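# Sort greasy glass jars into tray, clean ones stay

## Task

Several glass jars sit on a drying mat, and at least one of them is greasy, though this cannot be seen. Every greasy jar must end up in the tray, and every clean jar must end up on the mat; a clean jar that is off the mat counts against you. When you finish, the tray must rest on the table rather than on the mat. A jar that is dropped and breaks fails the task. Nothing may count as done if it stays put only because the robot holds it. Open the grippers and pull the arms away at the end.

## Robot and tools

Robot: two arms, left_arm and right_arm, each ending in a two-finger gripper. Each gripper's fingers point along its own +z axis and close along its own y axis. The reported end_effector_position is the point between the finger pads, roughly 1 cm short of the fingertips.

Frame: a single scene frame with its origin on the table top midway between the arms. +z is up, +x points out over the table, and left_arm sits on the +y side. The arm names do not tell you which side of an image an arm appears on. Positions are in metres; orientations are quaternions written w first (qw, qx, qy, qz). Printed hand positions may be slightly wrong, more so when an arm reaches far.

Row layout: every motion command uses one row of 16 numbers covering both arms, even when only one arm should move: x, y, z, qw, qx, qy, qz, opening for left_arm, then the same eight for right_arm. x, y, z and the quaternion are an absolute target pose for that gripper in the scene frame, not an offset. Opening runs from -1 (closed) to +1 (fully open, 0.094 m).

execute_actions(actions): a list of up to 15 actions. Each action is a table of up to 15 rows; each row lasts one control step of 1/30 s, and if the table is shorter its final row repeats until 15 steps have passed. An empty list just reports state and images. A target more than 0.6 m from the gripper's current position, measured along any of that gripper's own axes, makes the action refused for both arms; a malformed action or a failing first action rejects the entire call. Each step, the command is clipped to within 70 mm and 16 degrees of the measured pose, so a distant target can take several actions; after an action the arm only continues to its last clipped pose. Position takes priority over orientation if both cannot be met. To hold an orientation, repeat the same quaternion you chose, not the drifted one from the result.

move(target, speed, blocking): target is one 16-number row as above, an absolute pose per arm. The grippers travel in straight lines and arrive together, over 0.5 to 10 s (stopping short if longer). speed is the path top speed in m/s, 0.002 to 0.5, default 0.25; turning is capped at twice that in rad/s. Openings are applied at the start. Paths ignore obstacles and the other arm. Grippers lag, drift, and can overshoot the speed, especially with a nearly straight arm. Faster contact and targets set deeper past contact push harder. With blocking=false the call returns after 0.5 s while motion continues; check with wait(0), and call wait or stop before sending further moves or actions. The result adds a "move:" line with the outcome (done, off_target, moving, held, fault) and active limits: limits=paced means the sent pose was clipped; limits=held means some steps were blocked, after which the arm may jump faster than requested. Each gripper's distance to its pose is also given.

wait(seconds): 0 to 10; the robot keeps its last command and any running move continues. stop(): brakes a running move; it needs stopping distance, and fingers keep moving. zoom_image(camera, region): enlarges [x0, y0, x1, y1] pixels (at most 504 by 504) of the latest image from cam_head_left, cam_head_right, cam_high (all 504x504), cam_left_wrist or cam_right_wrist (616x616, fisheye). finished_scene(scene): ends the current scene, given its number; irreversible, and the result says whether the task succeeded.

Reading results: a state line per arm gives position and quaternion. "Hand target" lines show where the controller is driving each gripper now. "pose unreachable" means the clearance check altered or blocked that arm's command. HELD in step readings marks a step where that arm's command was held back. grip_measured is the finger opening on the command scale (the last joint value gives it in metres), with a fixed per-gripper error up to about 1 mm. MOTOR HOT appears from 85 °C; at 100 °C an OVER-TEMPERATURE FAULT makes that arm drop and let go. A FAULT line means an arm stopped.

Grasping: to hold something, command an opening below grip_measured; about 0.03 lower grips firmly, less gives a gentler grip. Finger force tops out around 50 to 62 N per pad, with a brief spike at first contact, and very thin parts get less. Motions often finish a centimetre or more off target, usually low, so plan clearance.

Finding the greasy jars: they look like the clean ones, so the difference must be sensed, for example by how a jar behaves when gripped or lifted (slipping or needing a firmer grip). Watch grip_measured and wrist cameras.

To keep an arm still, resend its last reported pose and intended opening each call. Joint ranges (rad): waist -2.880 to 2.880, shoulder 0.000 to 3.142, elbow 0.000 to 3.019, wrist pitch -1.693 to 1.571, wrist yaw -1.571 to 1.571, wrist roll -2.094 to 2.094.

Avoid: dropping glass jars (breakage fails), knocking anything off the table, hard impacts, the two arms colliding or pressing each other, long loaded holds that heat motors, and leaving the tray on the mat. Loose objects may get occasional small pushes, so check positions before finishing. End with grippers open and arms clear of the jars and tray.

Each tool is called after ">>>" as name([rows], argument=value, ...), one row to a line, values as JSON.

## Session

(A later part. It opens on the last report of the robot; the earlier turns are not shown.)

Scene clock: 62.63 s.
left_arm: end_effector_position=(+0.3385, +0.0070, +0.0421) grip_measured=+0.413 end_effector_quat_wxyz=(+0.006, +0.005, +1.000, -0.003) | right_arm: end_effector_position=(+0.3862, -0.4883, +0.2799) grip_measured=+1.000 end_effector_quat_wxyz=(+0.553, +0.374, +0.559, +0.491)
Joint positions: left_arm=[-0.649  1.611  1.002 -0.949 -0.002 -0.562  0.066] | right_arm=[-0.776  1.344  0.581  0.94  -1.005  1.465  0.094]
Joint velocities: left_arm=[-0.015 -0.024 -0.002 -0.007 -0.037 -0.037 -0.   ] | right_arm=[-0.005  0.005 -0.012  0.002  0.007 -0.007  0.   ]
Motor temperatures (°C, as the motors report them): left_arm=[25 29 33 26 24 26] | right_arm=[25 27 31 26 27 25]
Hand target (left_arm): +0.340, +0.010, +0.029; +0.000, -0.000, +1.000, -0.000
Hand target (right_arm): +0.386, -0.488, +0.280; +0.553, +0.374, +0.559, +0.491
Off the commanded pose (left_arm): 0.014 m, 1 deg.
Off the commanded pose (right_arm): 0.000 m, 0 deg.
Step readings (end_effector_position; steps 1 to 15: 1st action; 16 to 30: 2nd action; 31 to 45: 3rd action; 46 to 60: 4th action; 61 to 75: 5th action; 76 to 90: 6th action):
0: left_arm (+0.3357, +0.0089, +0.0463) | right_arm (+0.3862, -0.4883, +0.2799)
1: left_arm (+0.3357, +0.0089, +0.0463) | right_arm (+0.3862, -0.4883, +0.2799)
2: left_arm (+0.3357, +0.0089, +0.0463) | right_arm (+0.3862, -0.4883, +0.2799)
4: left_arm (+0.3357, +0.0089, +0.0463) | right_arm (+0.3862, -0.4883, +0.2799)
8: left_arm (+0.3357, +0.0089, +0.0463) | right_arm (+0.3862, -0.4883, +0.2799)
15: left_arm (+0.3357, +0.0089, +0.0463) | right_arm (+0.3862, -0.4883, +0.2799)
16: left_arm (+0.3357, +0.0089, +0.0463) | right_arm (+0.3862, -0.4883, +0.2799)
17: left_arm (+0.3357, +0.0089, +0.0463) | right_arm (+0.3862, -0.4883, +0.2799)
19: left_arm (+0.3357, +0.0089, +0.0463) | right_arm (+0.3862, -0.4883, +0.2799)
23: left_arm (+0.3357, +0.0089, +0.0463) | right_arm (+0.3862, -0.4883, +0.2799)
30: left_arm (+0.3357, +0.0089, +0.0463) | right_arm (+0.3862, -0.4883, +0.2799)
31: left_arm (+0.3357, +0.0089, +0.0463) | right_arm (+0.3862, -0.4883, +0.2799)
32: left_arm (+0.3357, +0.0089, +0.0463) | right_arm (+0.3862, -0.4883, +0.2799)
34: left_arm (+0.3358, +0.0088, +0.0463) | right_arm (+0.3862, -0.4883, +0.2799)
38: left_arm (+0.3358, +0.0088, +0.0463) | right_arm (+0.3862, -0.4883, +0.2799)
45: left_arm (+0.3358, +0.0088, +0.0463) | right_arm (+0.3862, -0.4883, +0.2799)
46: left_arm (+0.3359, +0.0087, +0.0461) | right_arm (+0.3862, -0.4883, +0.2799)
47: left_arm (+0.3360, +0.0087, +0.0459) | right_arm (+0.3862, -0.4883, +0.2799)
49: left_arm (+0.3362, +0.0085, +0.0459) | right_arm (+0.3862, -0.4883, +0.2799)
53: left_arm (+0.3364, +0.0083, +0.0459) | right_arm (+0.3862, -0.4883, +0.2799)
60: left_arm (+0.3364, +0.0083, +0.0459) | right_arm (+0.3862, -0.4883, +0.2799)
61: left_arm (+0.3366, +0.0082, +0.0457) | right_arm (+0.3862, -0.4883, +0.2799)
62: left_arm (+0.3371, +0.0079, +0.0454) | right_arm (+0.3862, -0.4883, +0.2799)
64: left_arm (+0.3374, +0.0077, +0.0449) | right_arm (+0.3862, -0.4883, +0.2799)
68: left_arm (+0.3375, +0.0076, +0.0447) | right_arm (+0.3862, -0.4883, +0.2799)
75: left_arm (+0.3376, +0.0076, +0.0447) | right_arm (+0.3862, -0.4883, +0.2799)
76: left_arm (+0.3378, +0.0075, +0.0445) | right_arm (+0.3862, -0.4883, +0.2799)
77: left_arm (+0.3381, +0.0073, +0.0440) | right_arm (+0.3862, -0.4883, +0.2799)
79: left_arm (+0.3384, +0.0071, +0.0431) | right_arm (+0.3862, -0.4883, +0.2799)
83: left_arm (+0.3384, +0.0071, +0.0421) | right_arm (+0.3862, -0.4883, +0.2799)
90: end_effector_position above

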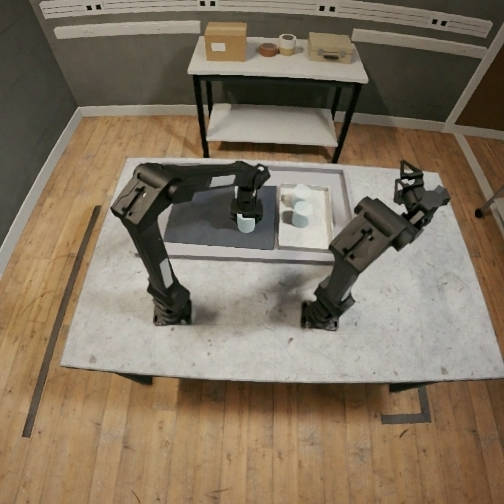

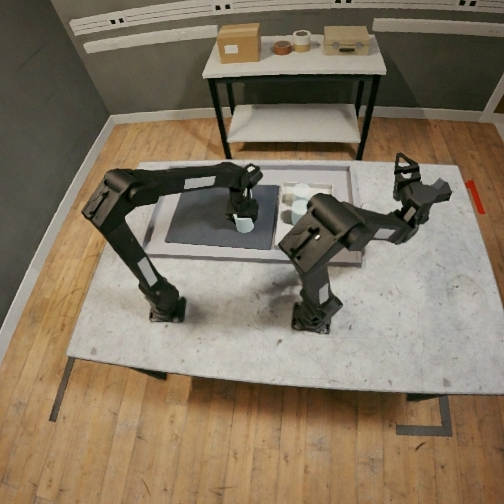

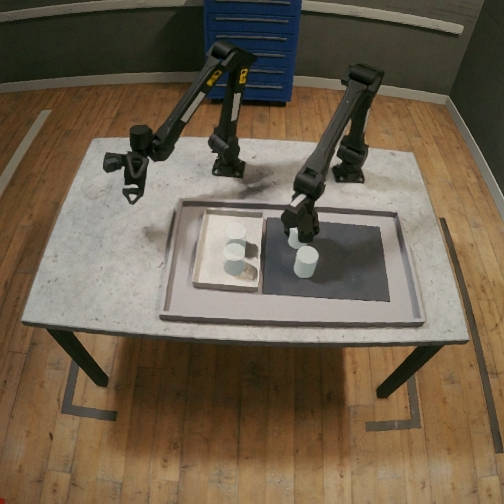

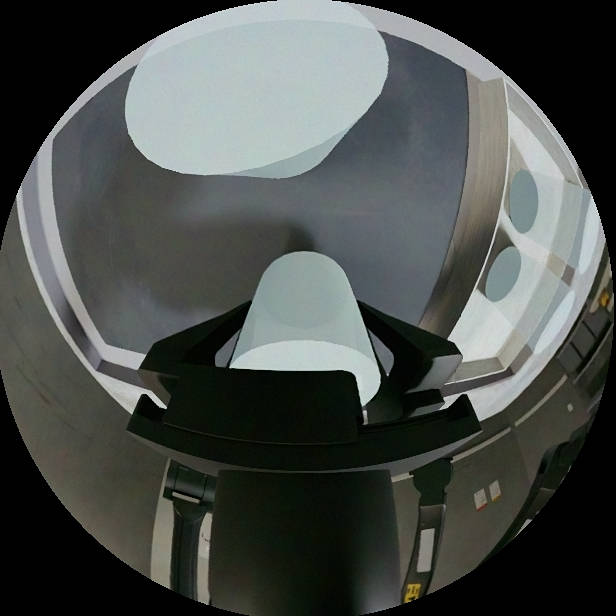

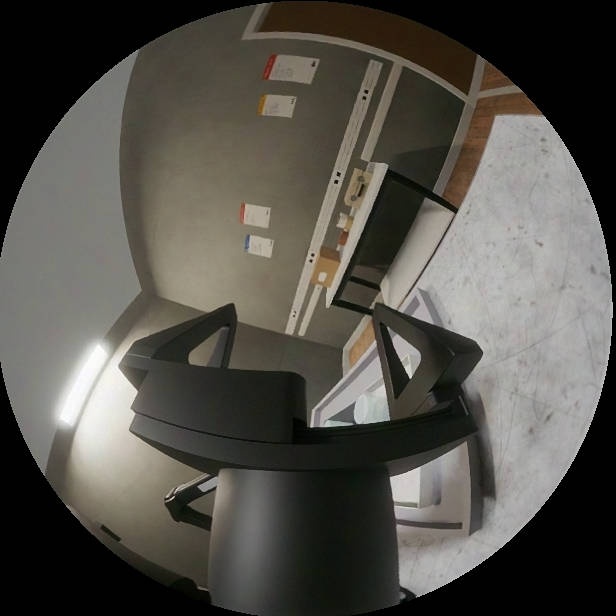

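>>> execute_actions([
  [[0.340,0.010,0.033,0,0,1,0,0.413,0.3862,-0.4883,0.2799,0.553,0.374,0.559,0.491,1],[0.340,0.010,0.037,0,0,1,0,0.41,0.3862,-0.4883,0.2799,0.553,0.374,0.559,0.491,1],[0.340,0.010,0.041,0,0,1,0,0.40,0.3862,-0.4883,0.2799,0.553,0.374,0.559,0.491,1],[0.340,0.010,0.042,0,0,1,0,0.39,0.3862,-0.4883,0.2799,0.553,0.374,0.559,0.491,1],[0.340,0.010,0.042,0,0,1,0,0.37,0.3862,-0.4883,0.2799,0.553,0.374,0.559,0.491,1],[0.340,0.010,0.042,0,0,1,0,0.32,0.3862,-0.4883,0.2799,0.553,0.374,0.559,0.491,1]],
])

>>> move(target=[0.340,0.000,0.19,0,0,1,0,0.32,0.3862,-0.4883,0.2799,0.553,0.374,0.559,0.491,1], speed=0.09)

>>> move(target=[0.290,-0.210,0.195,0,0,1,0,0.32,0.3862,-0.4883,0.2799,0.553,0.374,0.559,0.491,1], speed=0.13)

Scene clock: 63.50 s.
left_arm: end_effector_position=(+0.3382, +0.0072, +0.0421) grip_measured=+0.387 end_effector_quat_wxyz=(+0.006, +0.005, +1.000, -0.002) | right_arm: end_effector_position=(+0.3862, -0.4883, +0.2799) grip_measured=+1.000 end_effector_quat_wxyz=(+0.553, +0.374, +0.559, +0.491)
Joint positions: left_arm=[-0.649  1.611  1.002 -0.95  -0.002 -0.562  0.065] | right_arm=[-0.776  1.344  0.581  0.94  -1.005  1.465  0.094]
Joint velocities: left_arm=[-0.005  0.005  0.007 -0.007 -0.051 -0.007 -0.001] | right_arm=[ 0.005 -0.005  0.002 -0.007 -0.022 -0.051  0.   ]
Motor temperatures (°C, as the motors report them): left_arm=[25 29 33 26 24 26] | right_arm=[25 27 31 26 27 25]
Hand target (left_arm): +0.340, +0.010, +0.042; -0.000, -0.000, +1.000, -0.000
Hand target (right_arm): +0.386, -0.488, +0.280; +0.553, +0.374, +0.559, +0.491
Off the commanded pose (left_arm): 0.003 m, 1 deg.
Off the commanded pose (right_arm): 0.000 m, 0 deg.
Step readings (end_effector_position):
0: left_arm (+0.3385, +0.0070, +0.0421) | right_arm (+0.3862, -0.4883, +0.2799)
1: left_arm (+0.3385, +0.0070, +0.0421) | right_arm (+0.3862, -0.4883, +0.2799)
2: left_arm (+0.3385, +0.0070, +0.0421) | right_arm (+0.3862, -0.4883, +0.2799)
4: left_arm (+0.3383, +0.0071, +0.0421) | right_arm (+0.3862, -0.4883, +0.2799)
8: left_arm (+0.3382, +0.0072, +0.0421) | right_arm (+0.3862, -0.4883, +0.2799)
15: end_effector_position above

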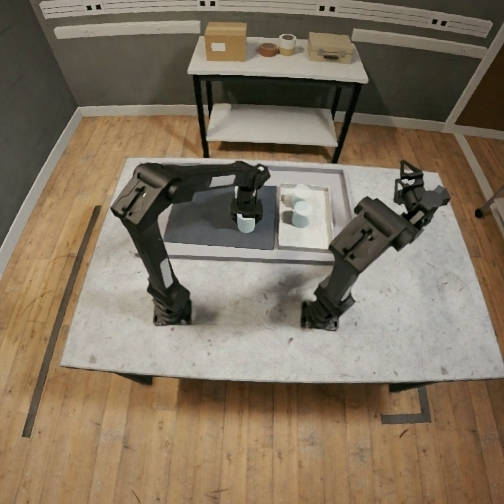

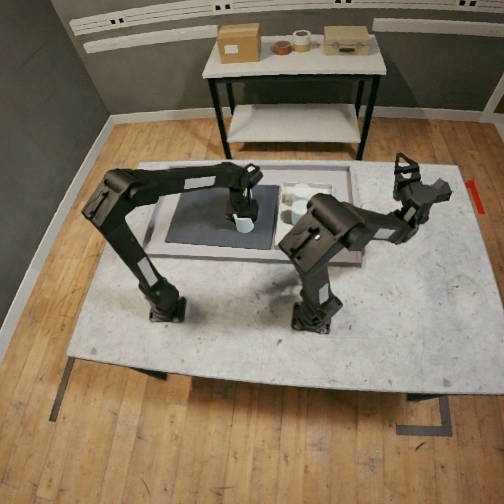

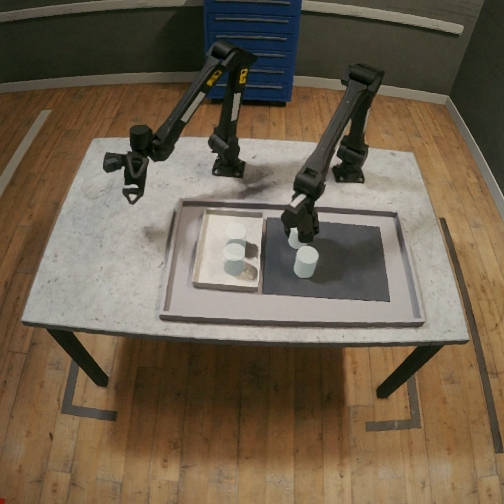

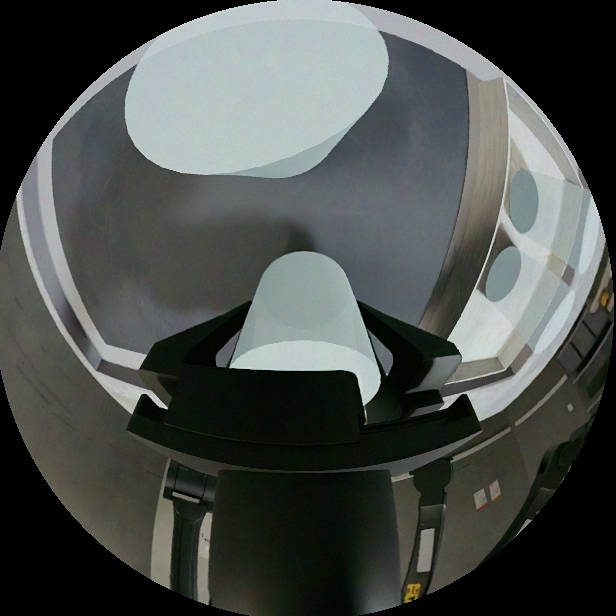

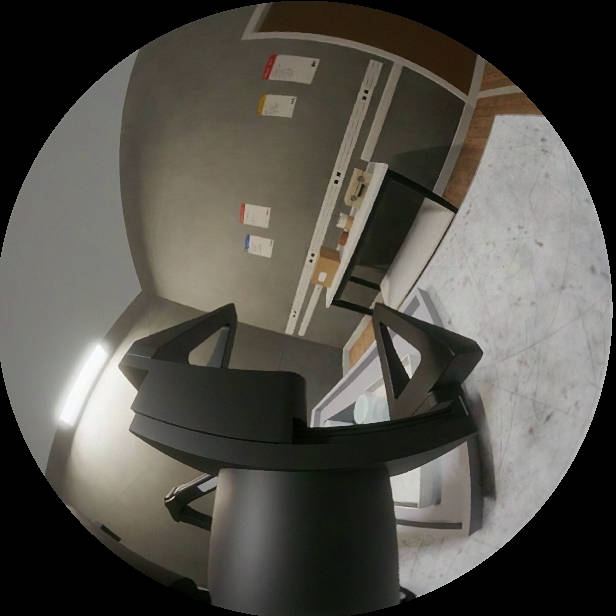

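Scene clock: 65.53 s.
left_arm: end_effector_position=(+0.3264, +0.0146, +0.1591) grip_measured=+0.387 end_effector_quat_wxyz=(-0.030, -0.002, +0.999, +0.020) | right_arm: end_effector_position=(+0.3862, -0.4883, +0.2799) grip_measured=+1.000 end_effector_quat_wxyz=(+0.553, +0.374, +0.559, +0.491)
Joint positions: left_arm=[-0.649  1.49   1.2   -1.353 -0.002 -0.574  0.065] | right_arm=[-0.776  1.344  0.581  0.94  -1.005  1.465  0.094]
Joint velocities: left_arm=[-0.015 -0.005 -0.002 -0.012 -0.022  0.022 -0.001] | right_arm=[ 0.015 -0.005 -0.012  0.012 -0.095 -0.051  0.   ]
Motor temperatures (°C, as the motors report them): left_arm=[25 29 33 26 24 26] | right_arm=[25 27 31 26 27 25]
Hand target (left_arm): +0.336, +0.003, +0.191; -0.000, +0.000, +1.000, -0.001
Hand target (right_arm): +0.386, -0.488, +0.280; +0.553, +0.374, +0.559, +0.491
Off the commanded pose (left_arm): 0.037 m, 4 deg.
Off the commanded pose (right_arm): 0.000 m, 0 deg.
move: off_target (left_arm)

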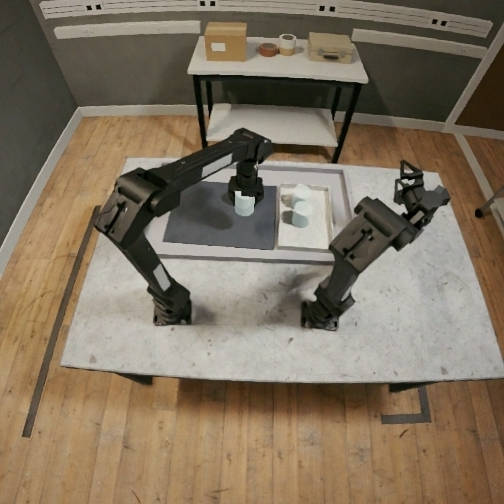

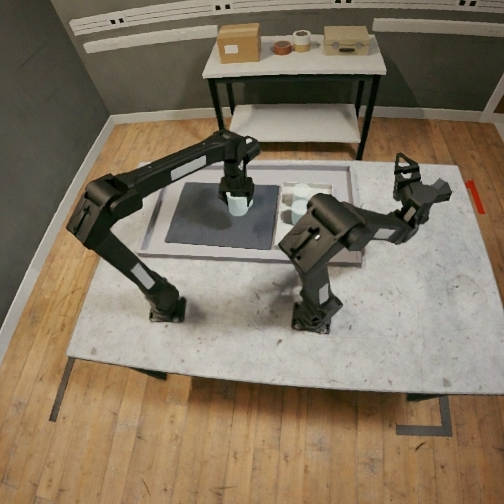

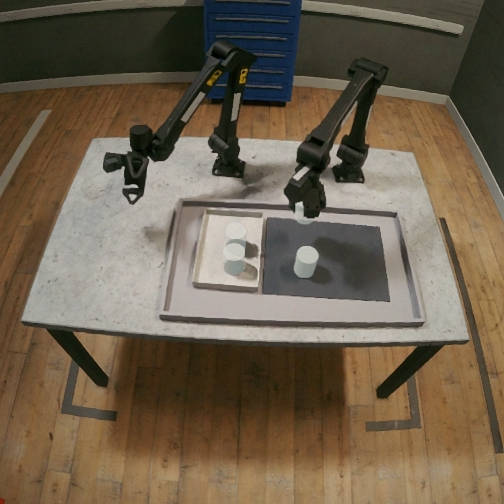

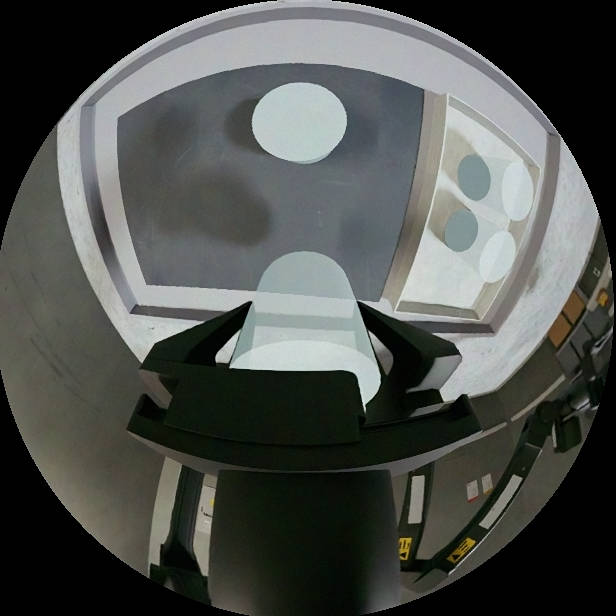

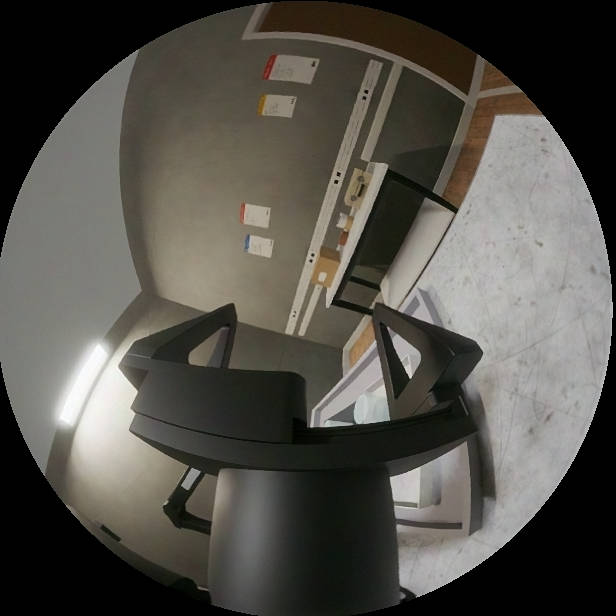

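Scene clock: 67.70 s.
left_arm: end_effector_position=(+0.2811, -0.1930, +0.1773) grip_measured=+0.387 end_effector_quat_wxyz=(-0.014, +0.001, +1.000, +0.016) | right_arm: end_effector_position=(+0.3862, -0.4883, +0.2799) grip_measured=+1.000 end_effector_quat_wxyz=(+0.553, +0.374, +0.559, +0.491)
Joint positions: left_arm=[-1.039  1.748  1.568 -1.433  0.006 -0.958  0.065] | right_arm=[-0.776  1.344  0.581  0.94  -1.005  1.465  0.094]
Joint velocities: left_arm=[-0.005 -0.005  0.002 -0.007  0.037  0.007 -0.   ] | right_arm=[-0.005 -0.015 -0.012  0.017  0.007  0.095  0.   ]
Motor temperatures (°C, as the motors report them): left_arm=[25 29 34 26 24 26] | right_arm=[25 27 31 26 27 25]
Hand target (left_arm): +0.287, -0.208, +0.197; -0.001, +0.000, +1.000, -0.001
Hand target (right_arm): +0.386, -0.488, +0.280; +0.553, +0.374, +0.559, +0.491
Off the commanded pose (left_arm): 0.026 m, 2 deg.
Off the commanded pose (right_arm): 0.000 m, 0 deg.
move: off_target (left_arm)

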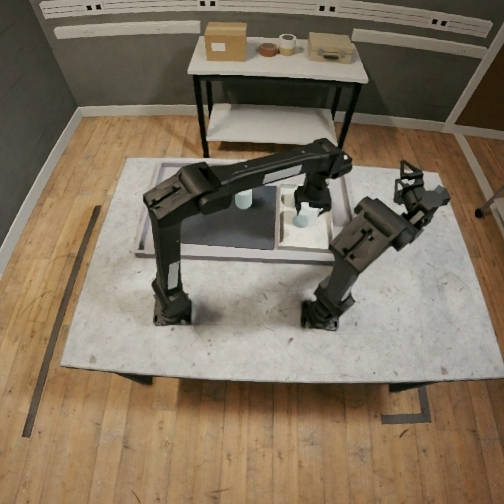

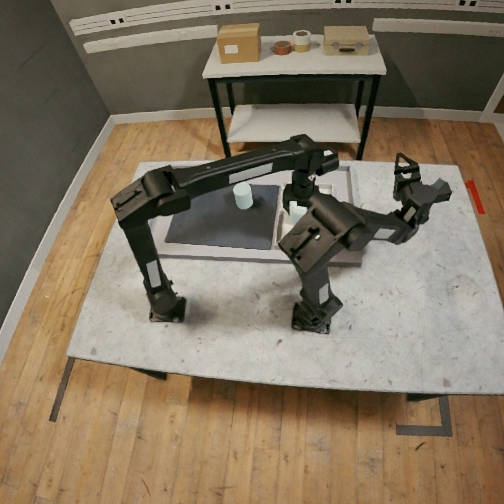

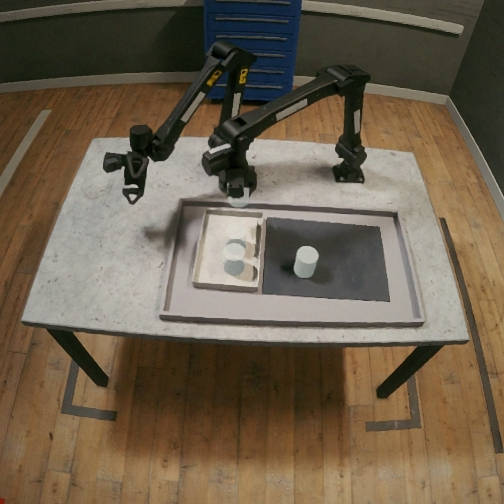

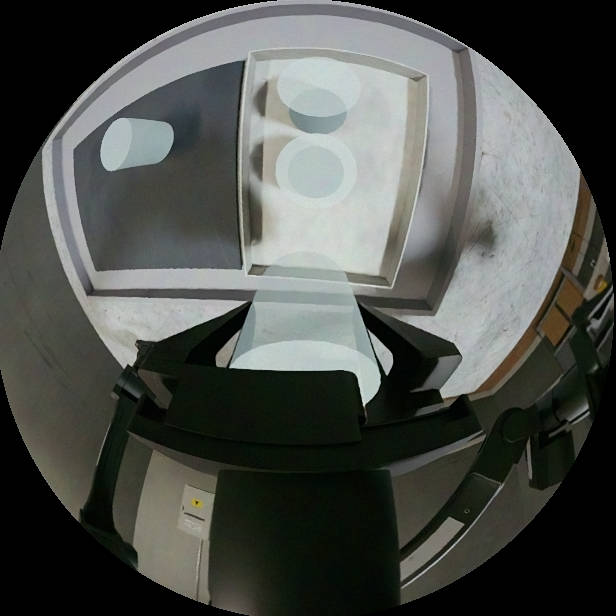

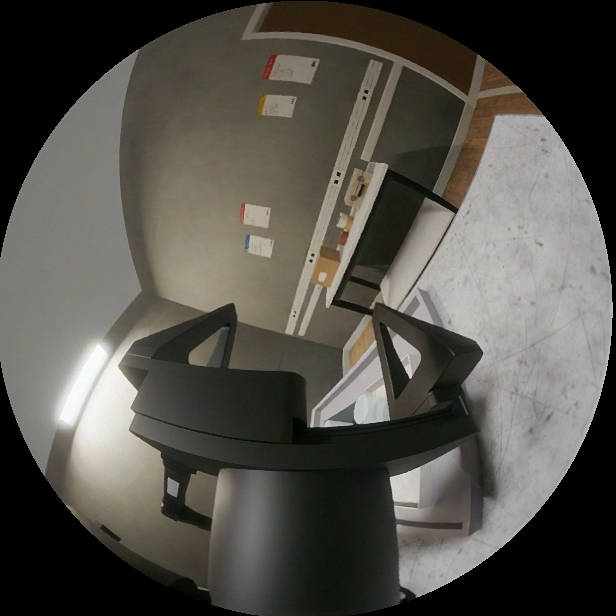

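>>> move(target=[0.279,-0.210,0.064,0,0,1,0,0.32,0.3862,-0.4883,0.2799,0.553,0.374,0.559,0.491,1], speed=0.09)

Scene clock: 69.50 s.
left_arm: end_effector_position=(+0.2832, -0.2029, +0.0621) grip_measured=+0.387 end_effector_quat_wxyz=(-0.006, -0.004, +1.000, +0.007) | right_arm: end_effector_position=(+0.3862, -0.4883, +0.2799) grip_measured=+1.000 end_effector_quat_wxyz=(+0.553, +0.374, +0.559, +0.491)
Joint positions: left_arm=[-1.048  1.851  1.396 -1.134  0.003 -0.977  0.065] | right_arm=[-0.776  1.344  0.581  0.94  -1.005  1.465  0.094]
Joint velocities: left_arm=[ 0.005 -0.015 -0.002 -0.002 -0.022  0.051  0.   ] | right_arm=[-0.015  0.005  0.002 -0.002  0.037  0.022  0.   ]
Motor temperatures (°C, as the motors report them): left_arm=[25 29 33 26 24 26] | right_arm=[25 27 32 26 27 25]
Hand target (left_arm): +0.280, -0.212, +0.064; -0.000, -0.000, +1.000, +0.000
Hand target (right_arm): +0.386, -0.488, +0.280; +0.553, +0.374, +0.559, +0.491
Off the commanded pose (left_arm): 0.008 m, 1 deg.
Off the commanded pose (right_arm): 0.000 m, 0 deg.
move: done

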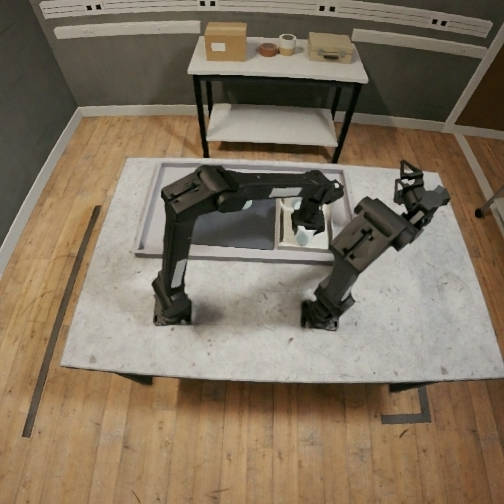

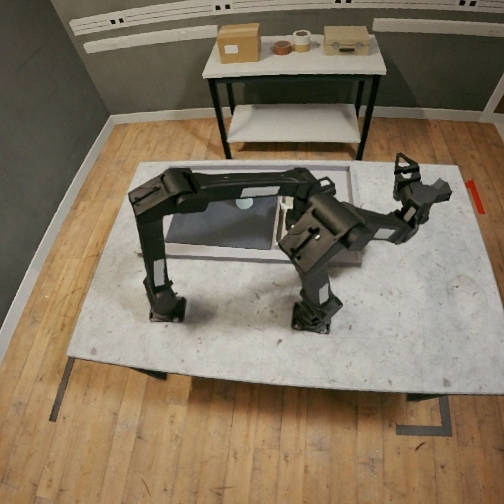

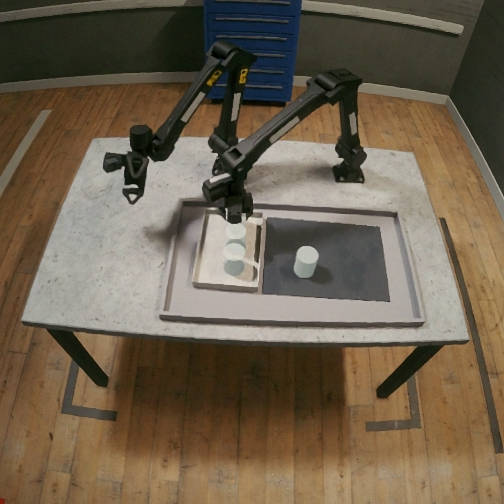

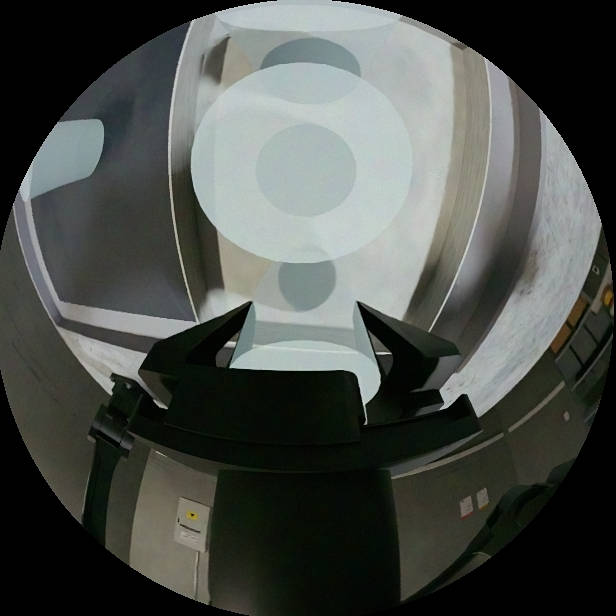

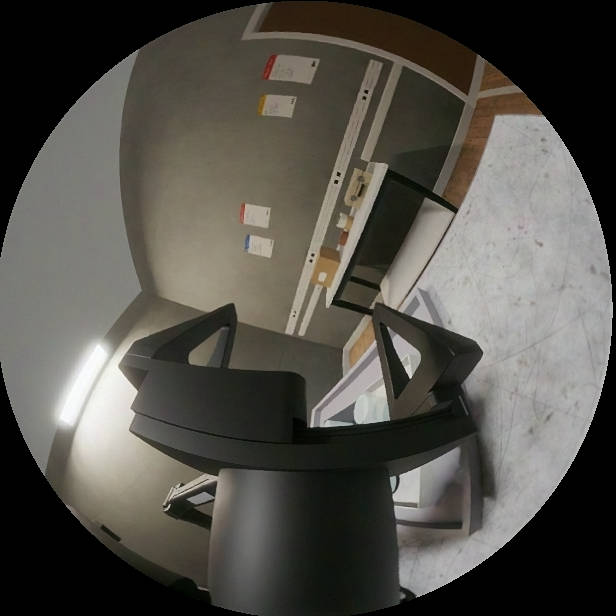

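>>> move(target=[0.281,-0.208,0.038,0,0,1,0,0.32,0.3862,-0.4883,0.2799,0.553,0.374,0.559,0.491,1], speed=0.015)

Scene clock: 71.43 s.
left_arm: end_effector_position=(+0.2843, -0.2044, +0.0451) grip_measured=+0.387 end_effector_quat_wxyz=(-0.001, -0.004, +1.000, -0.001) | right_arm: end_effector_position=(+0.3862, -0.4883, +0.2799) grip_measured=+1.000 end_effector_quat_wxyz=(+0.553, +0.374, +0.559, +0.491)
Joint positions: left_arm=[-1.048  1.864  1.366 -1.071  0.002 -0.977  0.065] | right_arm=[-0.776  1.344  0.581  0.94  -1.005  1.465  0.094]
Joint velocities: left_arm=[-0.034 -0.005 -0.012 -0.002 -0.007 -0.051 -0.   ] | right_arm=[-0.005 -0.015 -0.012 -0.032 -0.11  -0.051  0.   ]
Motor temperatures (°C, as the motors report them): left_arm=[25 29 33 26 24 26] | right_arm=[25 27 32 26 27 25]
Hand target (left_arm): +0.281, -0.208, +0.038; +0.000, +0.000, +1.000, +0.000
Hand target (right_arm): +0.386, -0.488, +0.280; +0.553, +0.374, +0.559, +0.491
Off the commanded pose (left_arm): 0.009 m, 1 deg.
Off the commanded pose (right_arm): 0.000 m, 0 deg.
move: done

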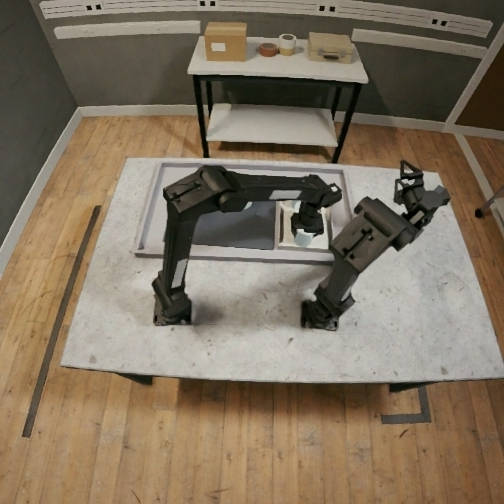

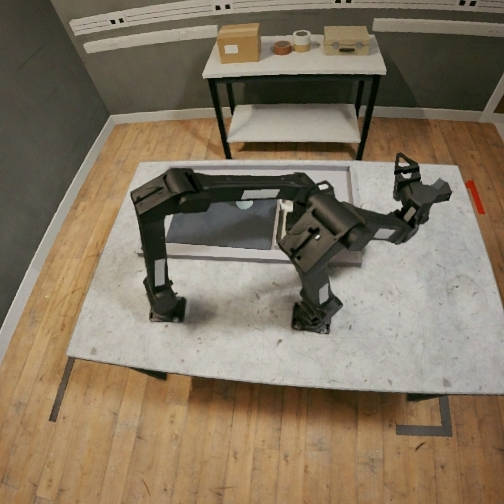

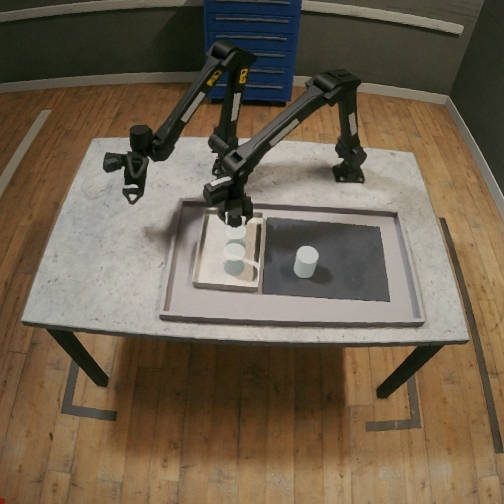

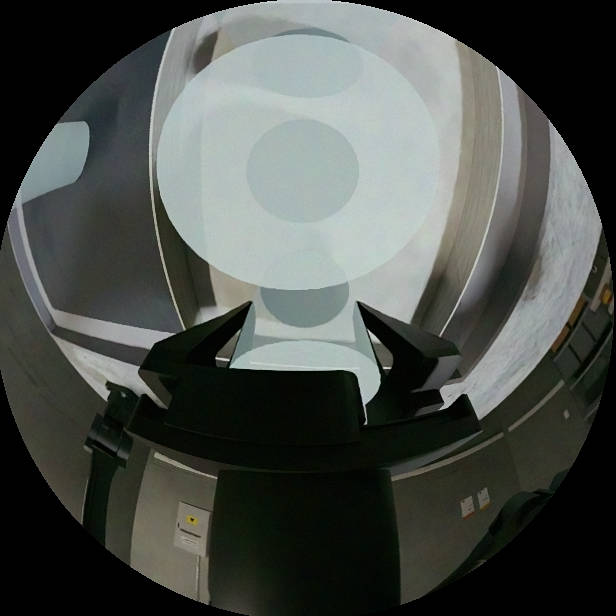

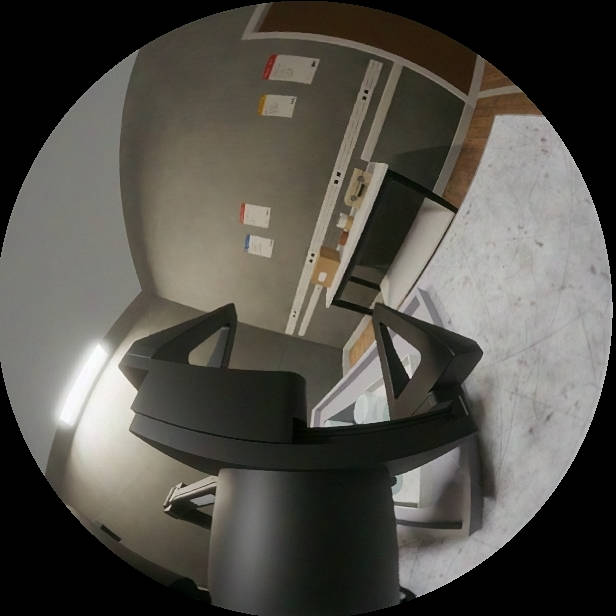

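>>> execute_actions([
  [[0.282,-0.207,0.040,0,0,1,0,0.36,0.3862,-0.4883,0.2799,0.553,0.374,0.559,0.491,1],[0.282,-0.207,0.042,0,0,1,0,0.39,0.3862,-0.4883,0.2799,0.553,0.374,0.559,0.491,1],[0.282,-0.207,0.043,0,0,1,0,0.41,0.3862,-0.4883,0.2799,0.553,0.374,0.559,0.491,1],[0.282,-0.207,0.043,0,0,1,0,0.42,0.3862,-0.4883,0.2799,0.553,0.374,0.559,0.491,1],[0.282,-0.207,0.043,0,0,1,0,0.44,0.3862,-0.4883,0.2799,0.553,0.374,0.559,0.491,1],[0.282,-0.207,0.043,0,0,1,0,0.9,0.3862,-0.4883,0.2799,0.553,0.374,0.559,0.491,1]],
])

>>> move(target=[0.288,-0.215,0.175,0,0,1,0,1,0.3862,-0.4883,0.2799,0.553,0.374,0.559,0.491,1], speed=0.18)

>>> move(target=[0.18,0.10,0.19,0,0,1,0,1,0.3862,-0.4883,0.2799,0.553,0.374,0.559,0.491,1], speed=0.25)

Scene clock: 72.17 s.
left_arm: end_effector_position=(+0.2843, -0.2044, +0.0451) grip_measured=+0.898 end_effector_quat_wxyz=(-0.001, -0.004, +1.000, -0.001) | right_arm: end_effector_position=(+0.3862, -0.4883, +0.2799) grip_measured=+1.000 end_effector_quat_wxyz=(+0.553, +0.374, +0.559, +0.491)
Joint positions: left_arm=[-1.048  1.864  1.366 -1.071  0.002 -0.977  0.089] | right_arm=[-0.776  1.344  0.581  0.94  -1.005  1.465  0.094]
Joint velocities: left_arm=[-0.005 -0.015 -0.012 -0.017  0.007 -0.051  0.001] | right_arm=[-0.005 -0.024 -0.027 -0.007 -0.007 -0.007  0.   ]
Motor temperatures (°C, as the motors report them): left_arm=[25 29 33 26 24 26] | right_arm=[25 27 32 26 27 25]
Hand target (left_arm): +0.282, -0.207, +0.043; -0.000, -0.000, +1.000, -0.000
Hand target (right_arm): +0.386, -0.488, +0.280; +0.553, +0.374, +0.559, +0.491
Off the commanded pose (left_arm): 0.004 m, 1 deg.
Off the commanded pose (right_arm): 0.000 m, 0 deg.
Step readings (end_effector_position):
0: left_arm (+0.2843, -0.2044, +0.0451) | right_arm (+0.3862, -0.4883, +0.2799)
1: left_arm (+0.2843, -0.2044, +0.0451) | right_arm (+0.3862, -0.4883, +0.2799)
2: left_arm (+0.2843, -0.2044, +0.0451) | right_arm (+0.3862, -0.4883, +0.2799)
4: left_arm (+0.2843, -0.2044, +0.0451) | right_arm (+0.3862, -0.4883, +0.2799)
8: left_arm (+0.2843, -0.2044, +0.0451) | right_arm (+0.3862, -0.4883, +0.2799)
15: end_effector_position above

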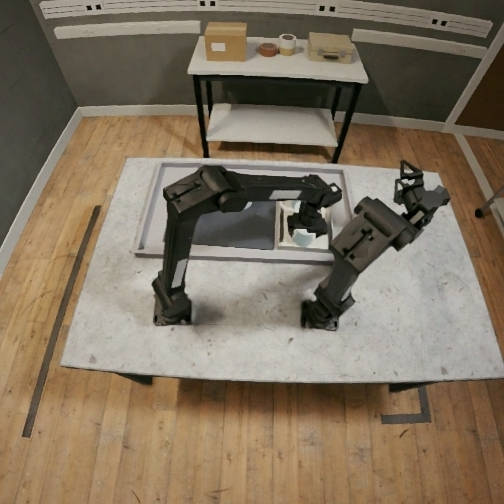

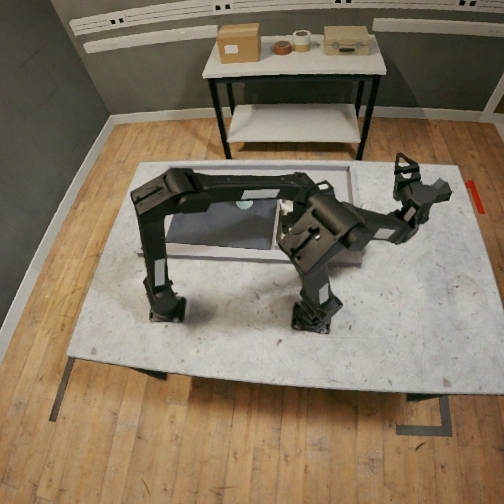

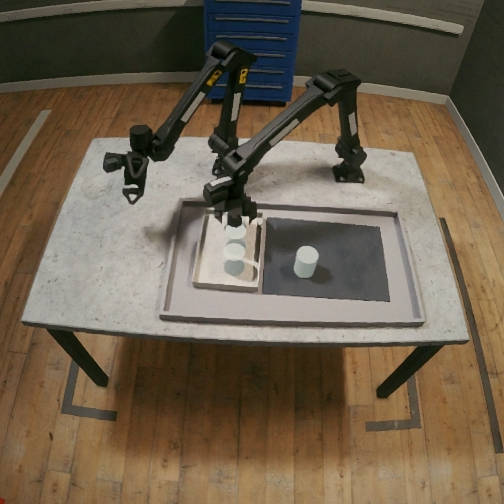

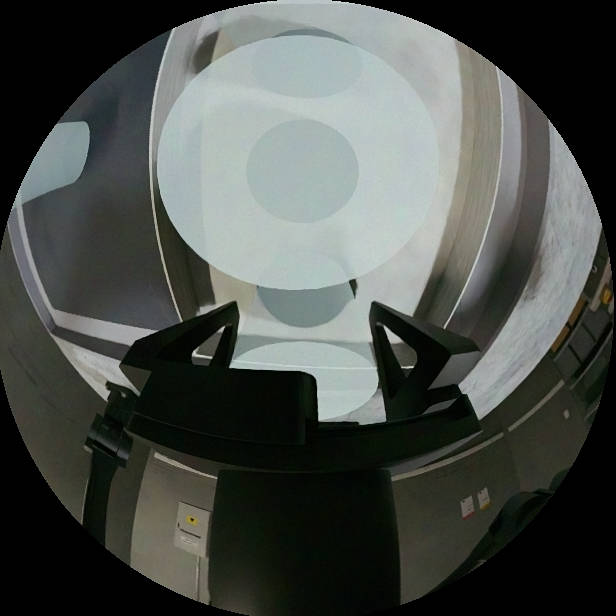

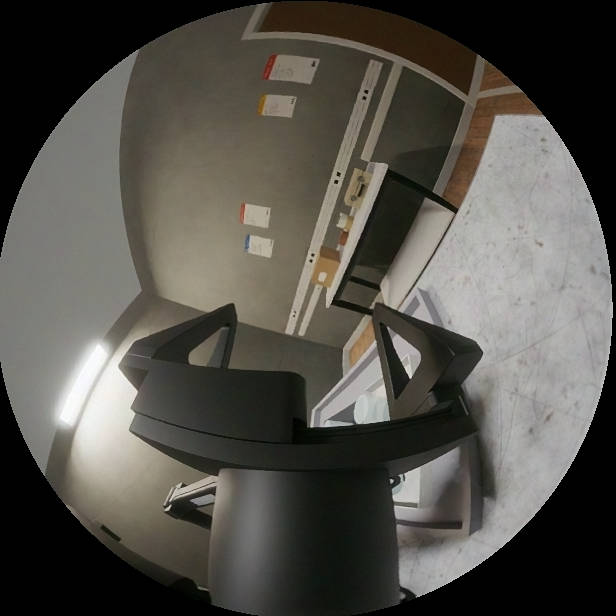

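Scene clock: 73.30 s.
left_arm: end_effector_position=(+0.2823, -0.2016, +0.1523) grip_measured=+1.000 end_effector_quat_wxyz=(-0.014, -0.004, +1.000, +0.018) | right_arm: end_effector_position=(+0.3862, -0.4883, +0.2799) grip_measured=+1.000 end_effector_quat_wxyz=(+0.553, +0.374, +0.559, +0.491)
Joint positions: left_arm=[-1.048  1.785  1.551 -1.384  0.002 -0.977  0.094] | right_arm=[-0.776  1.344  0.581  0.94  -1.005  1.465  0.094]
Joint velocities: left_arm=[-0.005 -0.005  0.017 -0.007 -0.007  0.007  0.   ] | right_arm=[-0.005 -0.015  0.002  0.012  0.051  0.007  0.   ]
Motor temperatures (°C, as the motors report them): left_arm=[25 29 33 26 24 26] | right_arm=[25 27 32 26 27 25]
Hand target (left_arm): +0.286, -0.212, +0.176; +0.000, -0.000, +1.000, -0.000
Hand target (right_arm): +0.386, -0.488, +0.280; +0.553, +0.374, +0.559, +0.491
Off the commanded pose (left_arm): 0.027 m, 3 deg.
Off the commanded pose (right_arm): 0.000 m, 0 deg.
move: off_target (left_arm)

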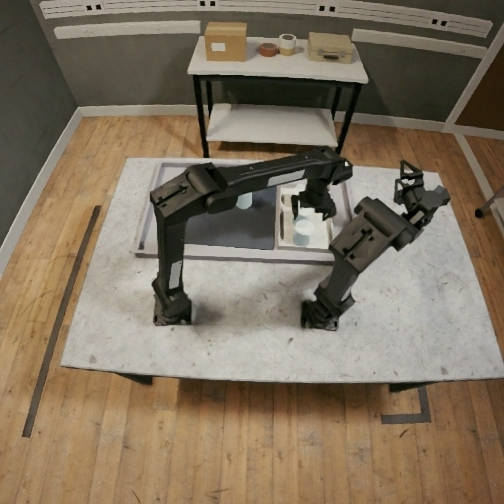

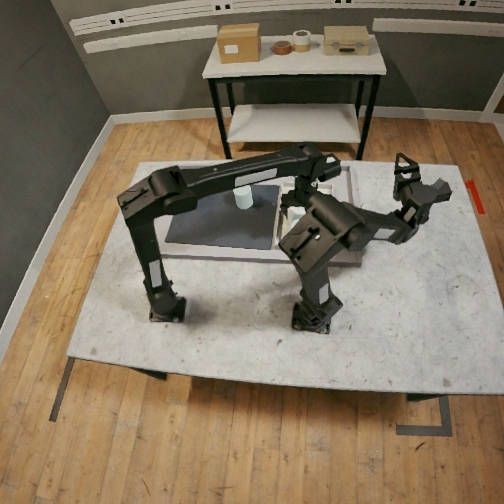

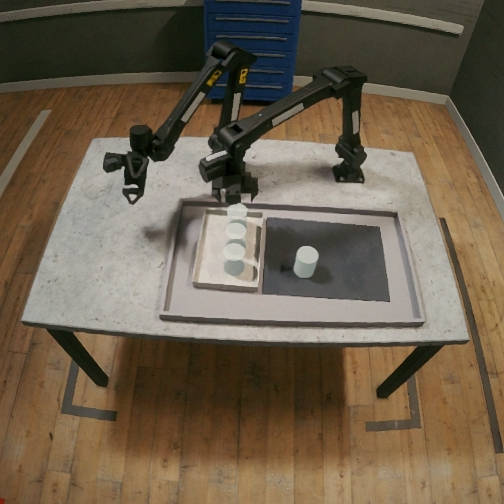

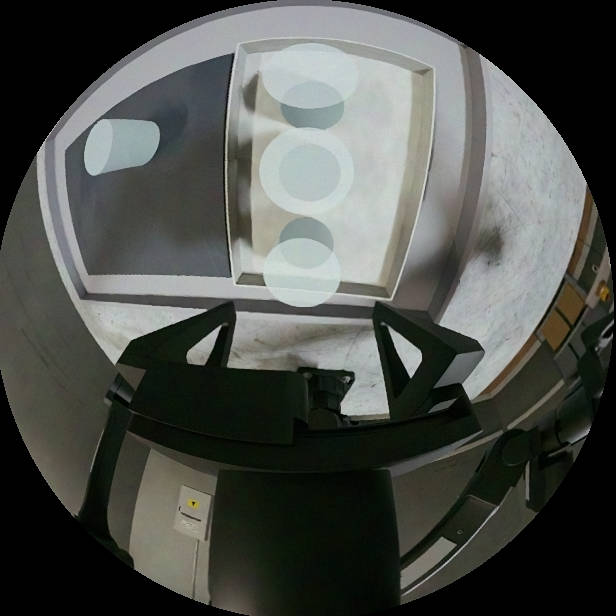

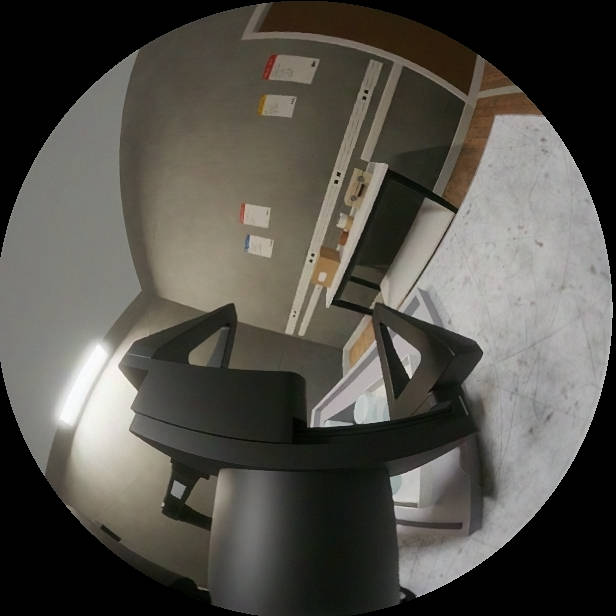

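Scene clock: 75.20 s.
left_arm: end_effector_position=(+0.1811, +0.0981, +0.1858) grip_measured=+1.000 end_effector_quat_wxyz=(+0.005, +0.000, +1.000, -0.001) | right_arm: end_effector_position=(+0.3862, -0.4883, +0.2799) grip_measured=+1.000 end_effector_quat_wxyz=(+0.553, +0.374, +0.559, +0.491)
Joint positions: left_arm=[-0.686  0.955  0.831 -1.437 -0.005 -0.607  0.094] | right_arm=[-0.776  1.344  0.581  0.94  -1.005  1.465  0.094]
Joint velocities: left_arm=[-0.015 -0.005  0.002 -0.002 -0.037 -0.007  0.   ] | right_arm=[-0.005 -0.015  0.002  0.007 -0.007 -0.022  0.   ]
Motor temperatures (°C, as the motors report them): left_arm=[25 29 33 26 24 26] | right_arm=[25 27 32 26 27 25]
Hand target (left_arm): +0.181, +0.101, +0.186; +0.002, -0.000, +1.000, +0.001
Hand target (right_arm): +0.386, -0.488, +0.280; +0.553, +0.374, +0.559, +0.491
Off the commanded pose (left_arm): 0.005 m, 1 deg.
Off the commanded pose (right_arm): 0.000 m, 0 deg.
move: done

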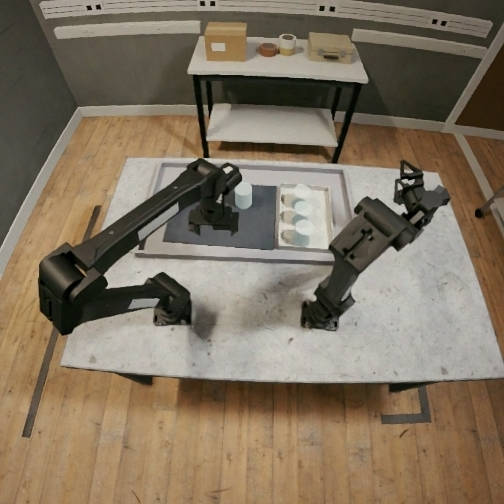

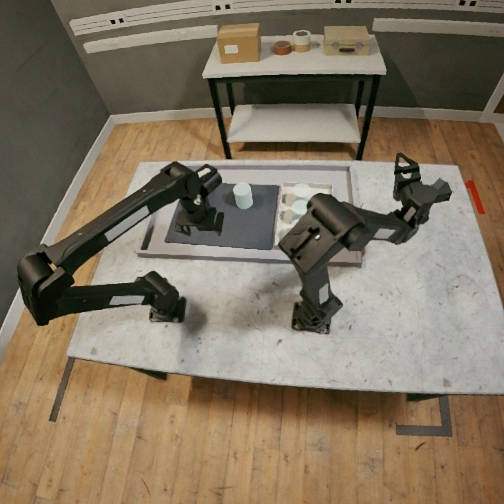

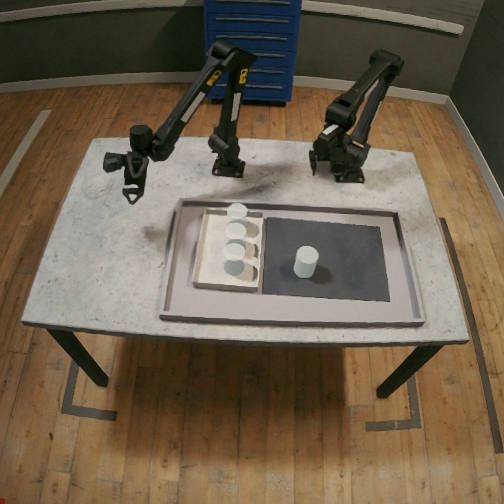

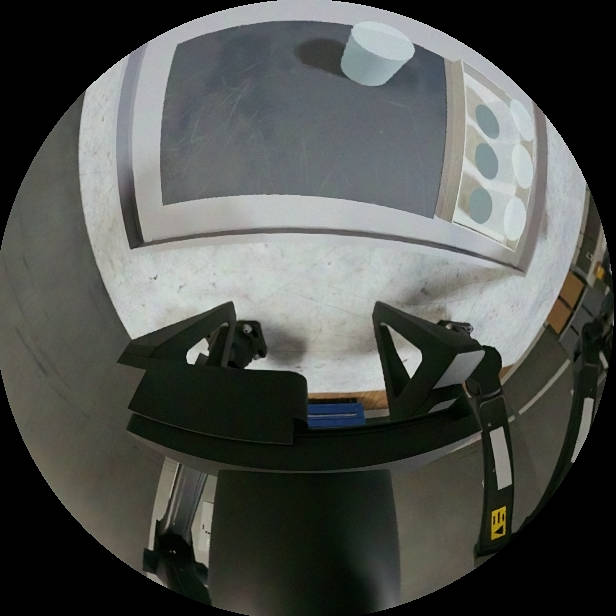

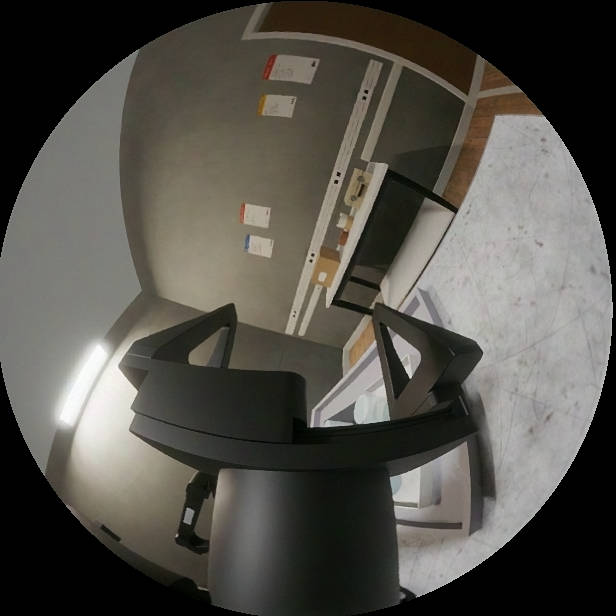

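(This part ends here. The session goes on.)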